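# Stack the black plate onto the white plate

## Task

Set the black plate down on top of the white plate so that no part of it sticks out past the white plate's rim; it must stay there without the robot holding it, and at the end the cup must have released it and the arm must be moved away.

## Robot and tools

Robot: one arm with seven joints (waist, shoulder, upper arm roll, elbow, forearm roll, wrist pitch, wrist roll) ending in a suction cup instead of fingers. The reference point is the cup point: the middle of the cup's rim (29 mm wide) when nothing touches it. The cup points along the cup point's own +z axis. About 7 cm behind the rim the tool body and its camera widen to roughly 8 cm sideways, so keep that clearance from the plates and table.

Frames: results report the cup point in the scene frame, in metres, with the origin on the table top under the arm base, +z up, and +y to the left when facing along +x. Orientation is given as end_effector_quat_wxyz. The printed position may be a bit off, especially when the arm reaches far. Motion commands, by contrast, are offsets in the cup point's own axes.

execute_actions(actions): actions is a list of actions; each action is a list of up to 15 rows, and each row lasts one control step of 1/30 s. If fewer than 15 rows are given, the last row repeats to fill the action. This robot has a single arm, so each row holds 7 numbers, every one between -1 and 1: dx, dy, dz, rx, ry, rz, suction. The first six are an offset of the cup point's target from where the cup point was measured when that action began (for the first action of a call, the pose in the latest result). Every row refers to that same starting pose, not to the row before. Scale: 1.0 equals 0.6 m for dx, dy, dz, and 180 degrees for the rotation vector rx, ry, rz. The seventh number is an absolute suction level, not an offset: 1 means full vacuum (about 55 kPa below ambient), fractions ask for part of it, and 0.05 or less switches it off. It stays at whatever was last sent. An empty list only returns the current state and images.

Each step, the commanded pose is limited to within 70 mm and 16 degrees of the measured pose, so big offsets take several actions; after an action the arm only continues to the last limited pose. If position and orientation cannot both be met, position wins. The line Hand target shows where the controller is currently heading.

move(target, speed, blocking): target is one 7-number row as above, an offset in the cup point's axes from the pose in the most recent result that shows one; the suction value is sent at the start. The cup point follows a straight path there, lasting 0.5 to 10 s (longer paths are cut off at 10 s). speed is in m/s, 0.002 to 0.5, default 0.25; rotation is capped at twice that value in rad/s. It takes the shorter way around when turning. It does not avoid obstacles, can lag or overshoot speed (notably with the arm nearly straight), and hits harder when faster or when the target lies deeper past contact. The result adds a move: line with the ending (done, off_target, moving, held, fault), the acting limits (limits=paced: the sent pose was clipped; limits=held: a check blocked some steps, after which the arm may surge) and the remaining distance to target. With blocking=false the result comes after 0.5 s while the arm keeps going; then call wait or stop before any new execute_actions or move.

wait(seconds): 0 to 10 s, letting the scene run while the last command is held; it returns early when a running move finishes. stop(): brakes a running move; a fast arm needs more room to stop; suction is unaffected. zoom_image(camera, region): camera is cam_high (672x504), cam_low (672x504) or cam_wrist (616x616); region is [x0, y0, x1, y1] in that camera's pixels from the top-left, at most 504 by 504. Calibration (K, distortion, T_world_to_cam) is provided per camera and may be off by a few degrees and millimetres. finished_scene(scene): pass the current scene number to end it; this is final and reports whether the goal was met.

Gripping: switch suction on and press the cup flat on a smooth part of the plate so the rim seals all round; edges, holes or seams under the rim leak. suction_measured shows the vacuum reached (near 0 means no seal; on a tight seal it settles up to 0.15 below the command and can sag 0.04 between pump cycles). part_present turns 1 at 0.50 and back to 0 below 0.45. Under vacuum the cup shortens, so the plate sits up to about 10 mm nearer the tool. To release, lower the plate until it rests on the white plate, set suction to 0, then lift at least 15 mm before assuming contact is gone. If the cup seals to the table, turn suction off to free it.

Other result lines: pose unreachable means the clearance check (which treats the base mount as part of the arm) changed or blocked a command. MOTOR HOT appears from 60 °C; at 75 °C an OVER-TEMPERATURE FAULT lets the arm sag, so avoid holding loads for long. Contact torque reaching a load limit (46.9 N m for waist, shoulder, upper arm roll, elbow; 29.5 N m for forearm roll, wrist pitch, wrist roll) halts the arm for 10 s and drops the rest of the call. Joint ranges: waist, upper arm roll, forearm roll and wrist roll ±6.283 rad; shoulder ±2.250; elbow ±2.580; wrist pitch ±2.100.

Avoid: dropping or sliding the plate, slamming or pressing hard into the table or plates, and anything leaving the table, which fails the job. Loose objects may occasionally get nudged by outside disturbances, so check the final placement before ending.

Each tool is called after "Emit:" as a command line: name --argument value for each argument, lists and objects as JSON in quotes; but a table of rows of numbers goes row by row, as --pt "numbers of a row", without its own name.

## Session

Emit:
execute_actions --actions '[]'

Scene clock: 0.00 s.
end_effector_position=(+0.4518, -0.0063, +0.2200) suction_measured=0.00 part_present=0 end_effector_quat_wxyz=(-0.003, +0.002, +1.000, +0.007)
Joint positions: [-0.056  0.432  0.001  1.655  0.     1.055  3.089]
Joint velocities: [-0.     0.001 -0.     0.     0.    -0.001 -0.   ]
Motor temperatures (°C, as the motors report them): [30 28 28 28 39 42 37]
Hand target: +0.452, -0.006, +0.220; -0.003, +0.002, +1.000, +0.007
camera_calibration (this result's frames):
cam_wrist: T_world_to_cam=[[0.0809388, -0.988162, -0.130324, 0.00184728], [-0.921677, -0.123976, 0.367615, 0.348635], [-0.379421, 0.0903628, -0.920801, 0.475114], [0, 0, 0, 1]] pos_world=[0.501448, 0.00211533, 0.309562]

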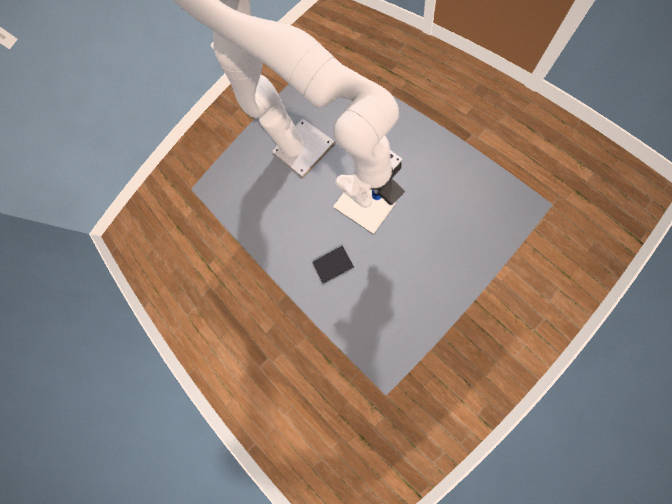

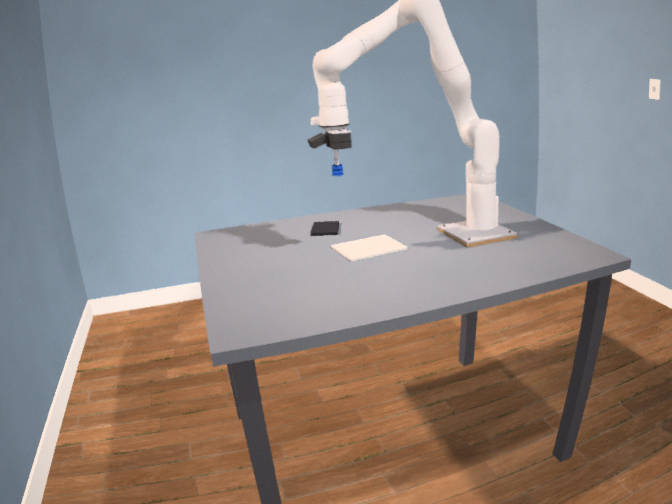

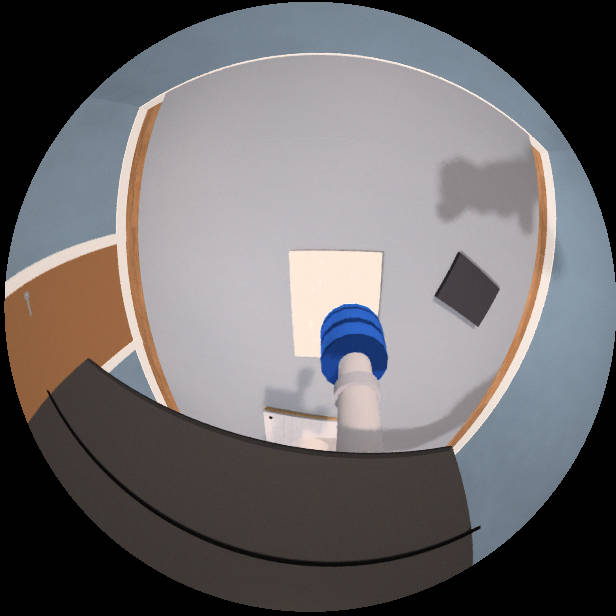

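Emit:
zoom_image --camera "cam_high" --region '[290, 170, 430, 300]'

Region (290, 170, 430, 300) of cam_high's 672x504 image, scaled by 3.600, with more detail than that image has; it fills the top 468 rows of this view, and the rest is white.

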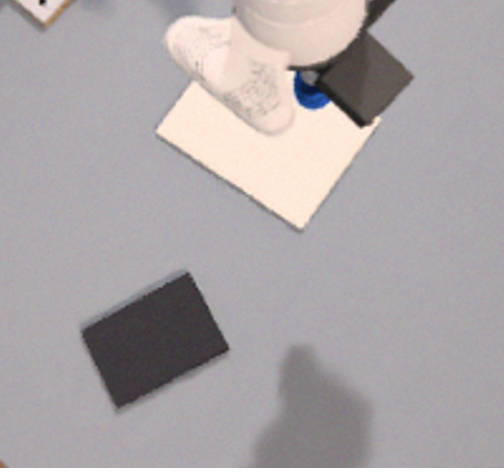

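Emit:
move --target '[0.003,-0.364,0.31,0,0,-0.2,0]' --speed 0.3

Emit:
move --target '[0,0,0.043,0,0,0,1]' --speed 0.04

Scene clock: 8.13 s.
end_effector_position=(+0.4474, -0.2221, +0.0309) suction_measured=0.00 part_present=0 end_effector_quat_wxyz=(-0.001, -0.307, +0.952, +0.007)
Joint positions: [ 0.462  0.814 -0.095  1.666  0.113  0.667  4.081]
Joint velocities: [ 0.004  0.004  0.001 -0.001 -0.001  0.     0.002]
Motor temperatures (°C, as the motors report them): [30 28 28 28 39 42 37]
Hand target: +0.447, -0.222, +0.031; -0.001, -0.307, +0.952, +0.008
Off the commanded pose: 0.000 m, 0 deg.
move: done
camera_calibration (this result's frames):
cam_wrist: T_world_to_cam=[[0.647529, -0.75088, -0.129941, -0.436552], [-0.675127, -0.644359, 0.359173, 0.161752], [-0.353424, -0.144848, -0.924181, 0.255036], [0, 0, 0, 1]] pos_world=[0.482019, -0.186631, 0.120876]

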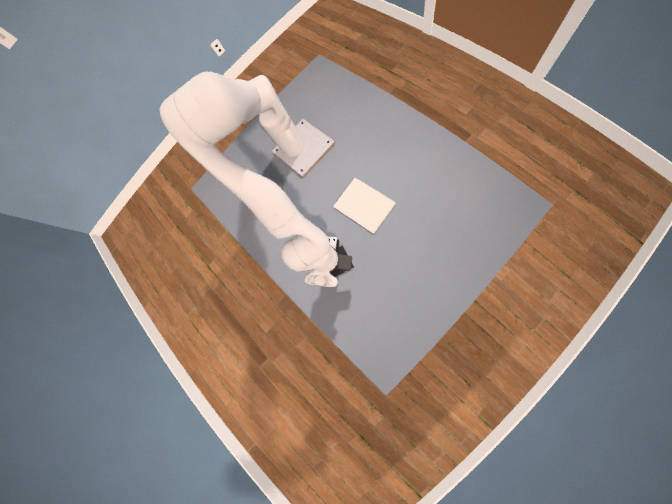

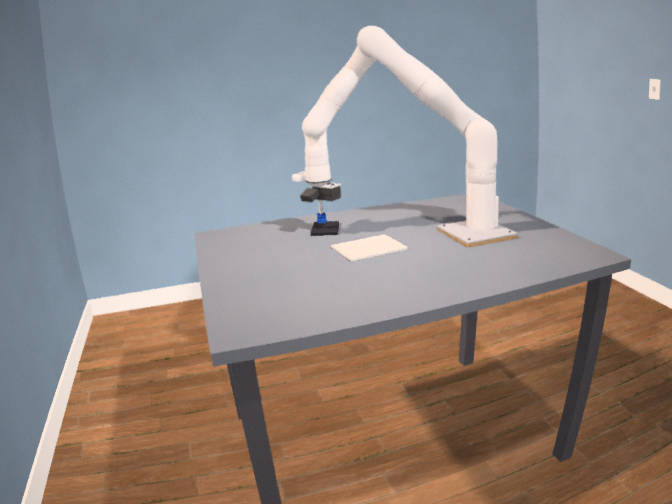

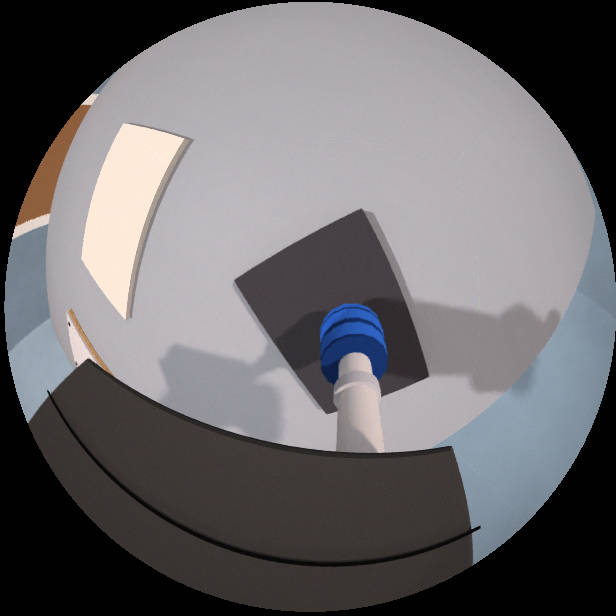

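Scene clock: 9.07 s.
end_effector_position=(+0.4472, -0.2217, +0.0050) suction_measured=0.53 part_present=1 end_effector_quat_wxyz=(-0.001, -0.307, +0.952, +0.007)
Joint positions: [ 0.458  0.864 -0.089  1.671  0.119  0.611  4.076]
Joint velocities: [-0.     0.005 -0.     0.     0.    -0.002  0.   ]
Motor temperatures (°C, as the motors report them): [30 28 28 28 39 42 37]
Hand target: +0.447, -0.222, +0.005; -0.001, -0.307, +0.952, +0.007
Off the commanded pose: 0.000 m, 0 deg.
move: done
camera_calibration (this result's frames):
cam_wrist: T_world_to_cam=[[0.647493, -0.750863, -0.130224, -0.439411], [-0.675017, -0.644403, 0.359301, 0.171062], [-0.353702, -0.144741, -0.924091, 0.231214], [0, 0, 0, 1]] pos_world=[0.481767, -0.186238, 0.0949783]

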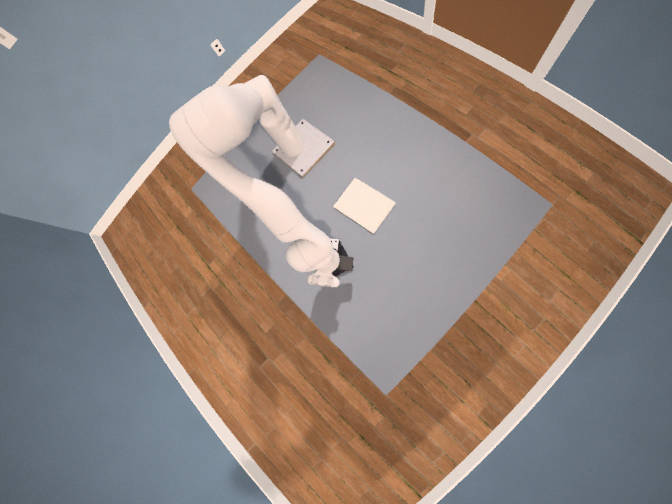

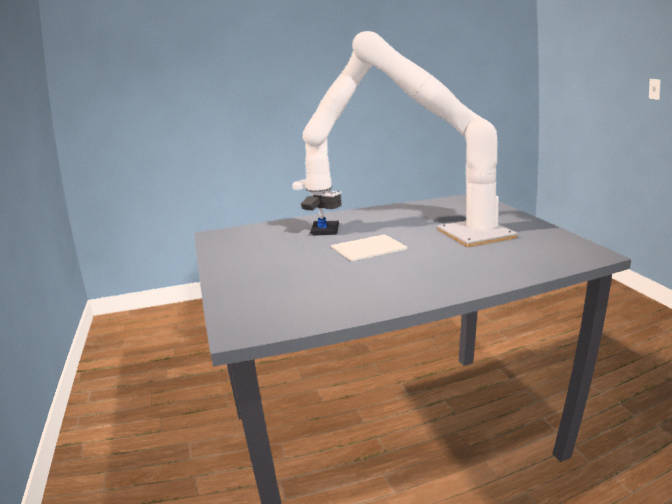

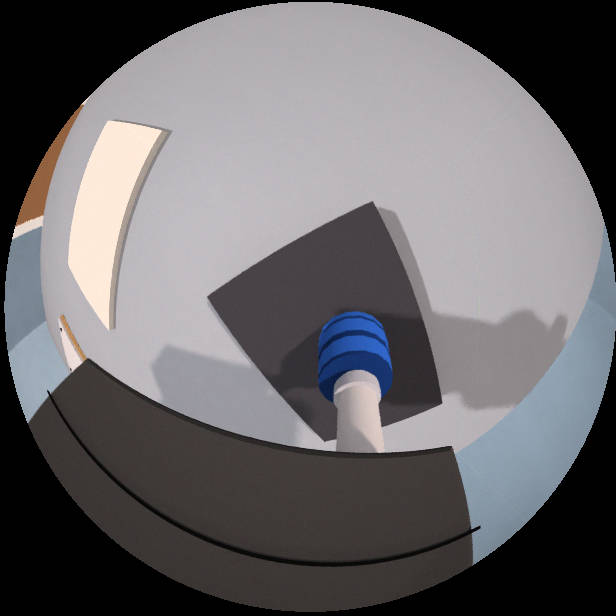

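Emit:
move --target '[0,0,-0.04,0,0,0,1]' --speed 0.1

Emit:
move --target '[-0.133,0.364,0.015,0,0,0.365,1]' --speed 0.3

Emit:
zoom_image --camera "cam_low" --region '[320, 200, 420, 270]'

Scene clock: 14.70 s.
end_effector_position=(+0.4472, -0.2220, +0.0288) suction_measured=0.98 part_present=1 end_effector_quat_wxyz=(-0.001, -0.307, +0.952, +0.008)
Joint positions: [ 0.462  0.818 -0.095  1.666  0.114  0.663  4.081]
Joint velocities: [ 0.    -0.005 -0.001 -0.     0.     0.001  0.   ]
Motor temperatures (°C, as the motors report them): [30 29 28 28 39 42 37]
Hand target: +0.447, -0.222, +0.029; -0.001, -0.307, +0.952, +0.008
Off the commanded pose: 0.000 m, 0 deg.
move: done
camera_calibration (this result's frames):
cam_wrist: T_world_to_cam=[[0.647465, -0.750839, -0.130497, -0.436551], [-0.674926, -0.644462, 0.359364, 0.162321], [-0.353925, -0.1446, -0.924028, 0.253348], [0, 0, 0, 1]] pos_world=[0.481873, -0.186535, 0.118799]

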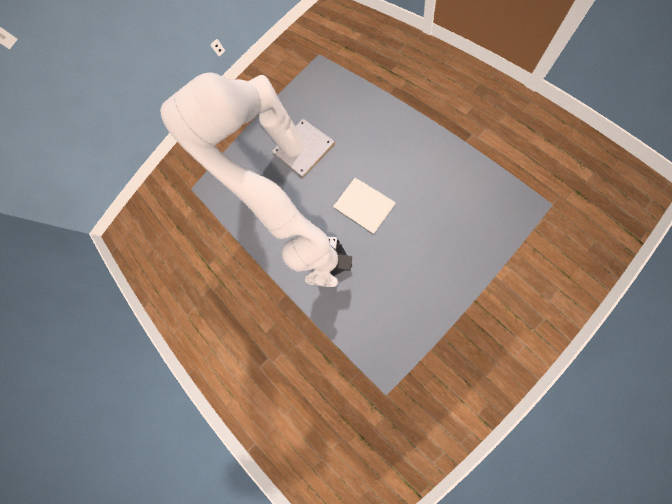

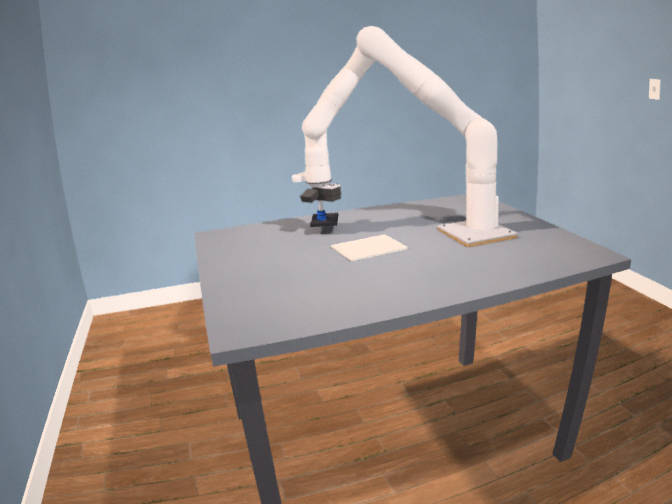

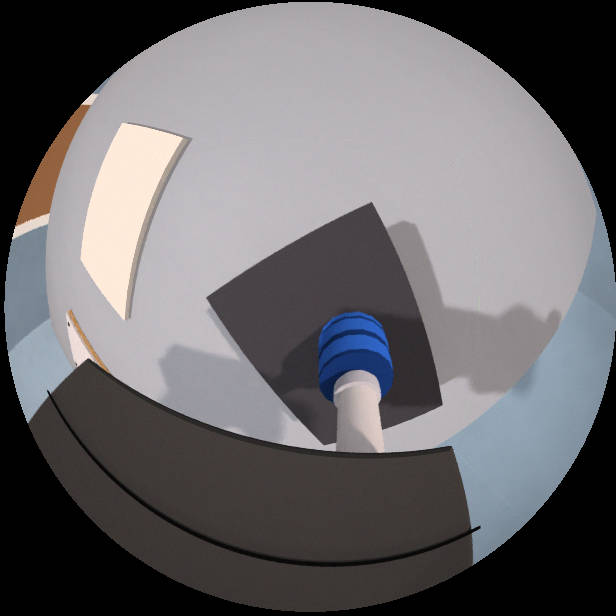

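Scene clock: 17.07 s.
end_effector_position=(+0.3852, +0.0021, +0.0234) suction_measured=0.98 part_present=1 end_effector_quat_wxyz=(-0.005, +0.259, +0.966, +0.006)
Joint positions: [-0.226  0.709  0.208  2.078 -0.365  0.387  2.899]
Joint velocities: [-0.016  0.002  0.002  0.001  0.002  0.001 -0.007]
Motor temperatures (°C, as the motors report them): [30 29 28 28 39 42 37]
Hand target: +0.385, +0.003, +0.023; -0.005, +0.258, +0.966, +0.006
Off the commanded pose: 0.001 m, 0 deg.
move: done
camera_calibration (this result's frames):
cam_wrist: T_world_to_cam=[[-0.420648, -0.898332, -0.126711, 0.182811], [-0.858958, 0.349415, 0.374301, 0.335242], [-0.291971, 0.266289, -0.918609, 0.233926], [0, 0, 0, 1]] pos_world=[0.433158, -0.0152056, 0.112569]

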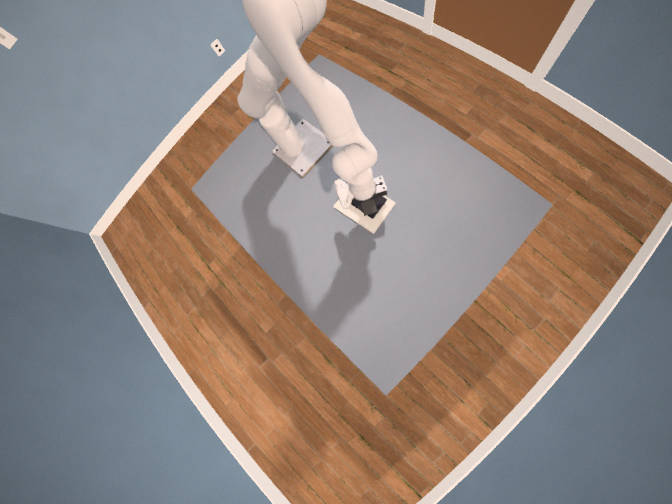

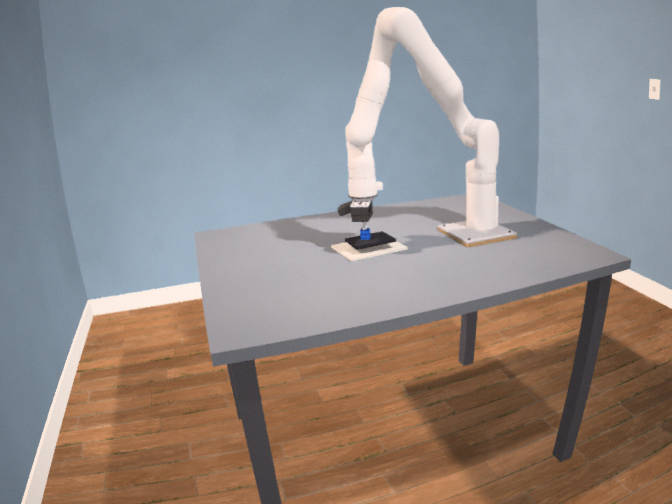

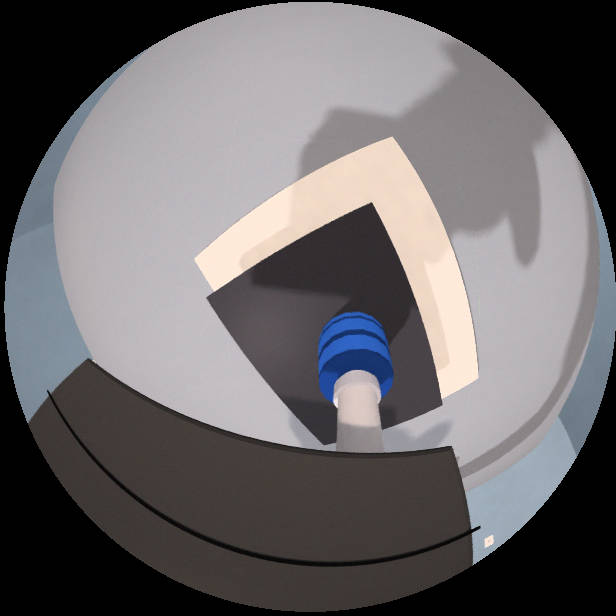

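Region (320, 200, 420, 270) of cam_low's 672x504 image, scaled by 5.040, with more detail than that image has; it fills the top 353 rows of this view, and the rest is white.

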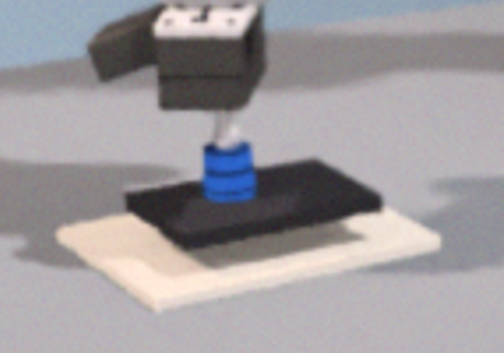

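Emit:
move --target '[-0.003,-0.006,0.025,0,0,0,1]' --speed 0.04

Emit:
zoom_image --camera "cam_low" --region '[320, 200, 420, 270]'

Scene clock: 21.10 s.
end_effector_position=(+0.3849, -0.0015, +0.0085) suction_measured=0.98 part_present=1 end_effector_quat_wxyz=(-0.005, +0.259, +0.966, +0.007)
Joint positions: [-0.198  0.745  0.183  2.081 -0.375  0.345  2.918]
Joint velocities: [ 0.005  0.006 -0.001  0.    -0.    -0.003  0.002]
Motor temperatures (°C, as the motors report them): [30 29 28 28 39 42 37]
Hand target: +0.385, -0.002, +0.008; -0.005, +0.259, +0.966, +0.006
Off the commanded pose: 0.000 m, 0 deg.
move: done
camera_calibration (this result's frames):
cam_wrist: T_world_to_cam=[[-0.420254, -0.898483, -0.126944, 0.17744], [-0.859236, 0.349056, 0.373998, 0.341983], [-0.29172, 0.266249, -0.918701, 0.221067], [0, 0, 0, 1]] pos_world=[0.432904, -0.0188027, 0.0977181]

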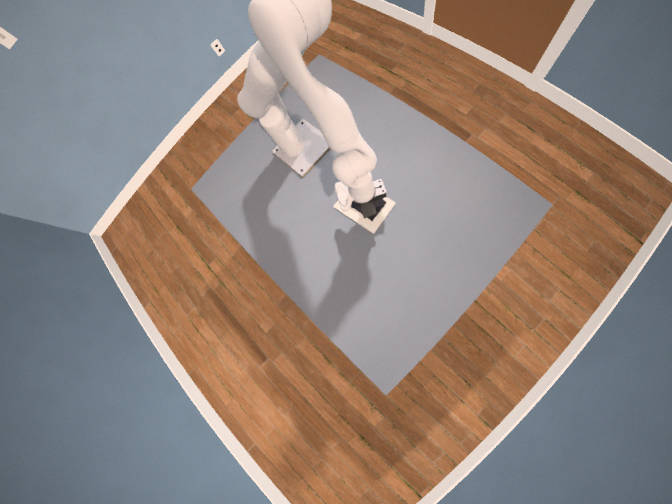

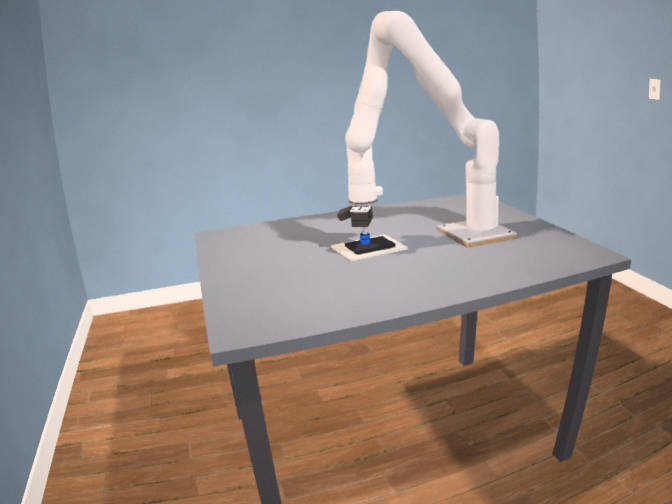

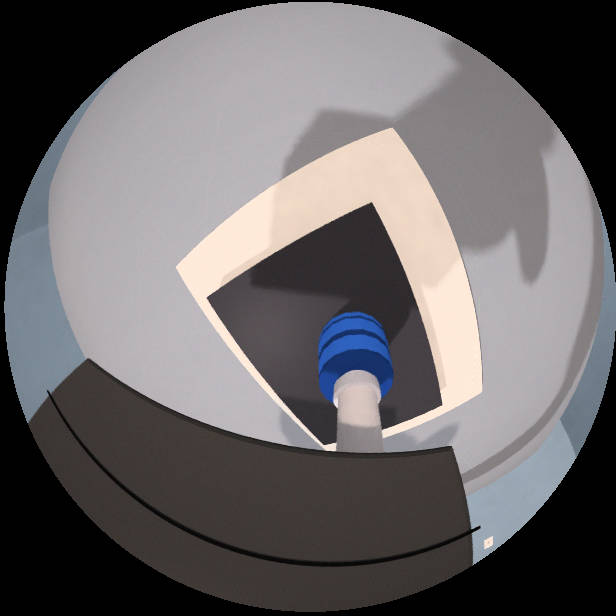

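Region (320, 200, 420, 270) of cam_low's 672x504 image, scaled by 5.040, with more detail than that image has; it fills the top 353 rows of this view, and the rest is white.

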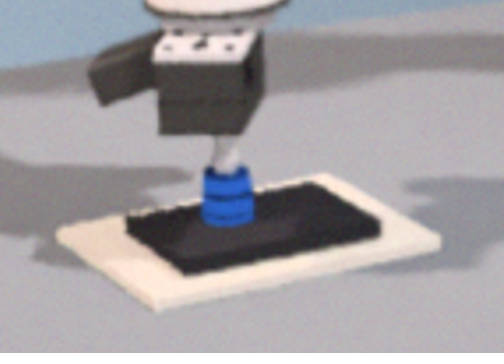

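Emit:
execute_actions --actions '[[[0,0,0.006,0,0,0,1]],[[0,0,0,0,0,0,0]],[[0,0,-0.01,0,0,0,0],[0,0,-0.02,0,0,0,0],[0,0,-0.03,0,0,0,0],[0,0,-0.04,0,0,0,0],[0,0,-0.06,0,0,0,0],[0,0,-0.08,0,0,0,0]],[[0,0,-0.12,0,0,0,0]]]'

Scene clock: 25.53 s.
end_effector_position=(+0.3845, -0.0055, +0.1244) suction_measured=0.00 part_present=0 end_effector_quat_wxyz=(-0.006, +0.261, +0.965, +0.006)
Joint positions: [-0.307  0.481  0.333  2.016 -0.241  0.684  2.801]
Joint velocities: [-0.021 -0.027  0.001 -0.017  0.01   0.026 -0.015]
Motor temperatures (°C, as the motors report them): [30 29 28 28 39 42 37]
Hand target: +0.385, -0.005, +0.126; -0.005, +0.260, +0.966, +0.007
Off the commanded pose: 0.002 m, 0 deg.
camera_calibration (this result's frames):
cam_wrist: T_world_to_cam=[[-0.424714, -0.896602, -0.125389, 0.189945], [-0.85682, 0.353356, 0.375497, 0.298592], [-0.292364, 0.266915, -0.918303, 0.328653], [0, 0, 0, 1]] pos_world=[0.432599, -0.0229268, 0.2135]

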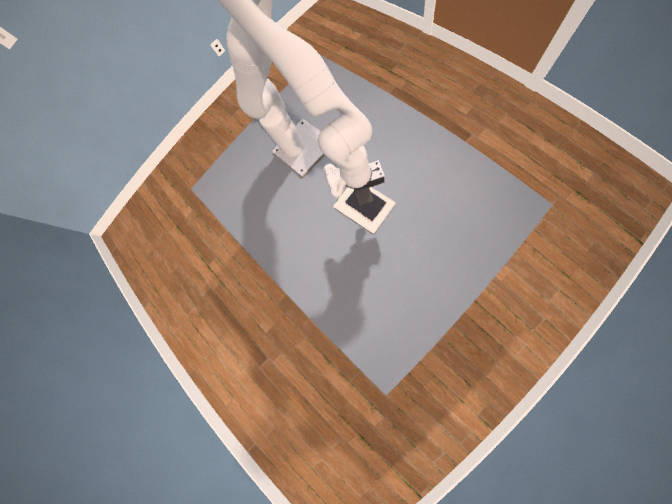

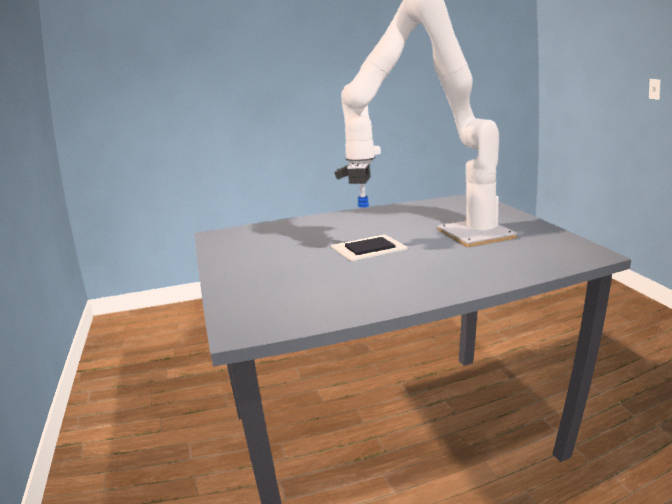

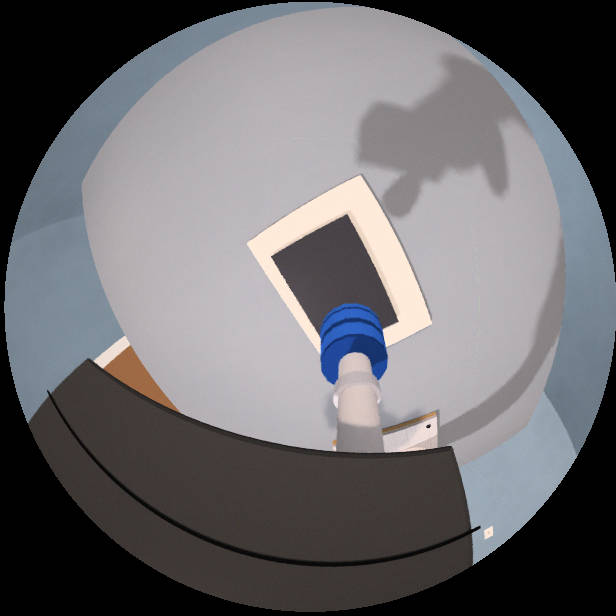

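Emit:
finished_scene --scene 2

The scene is finished: the task was done.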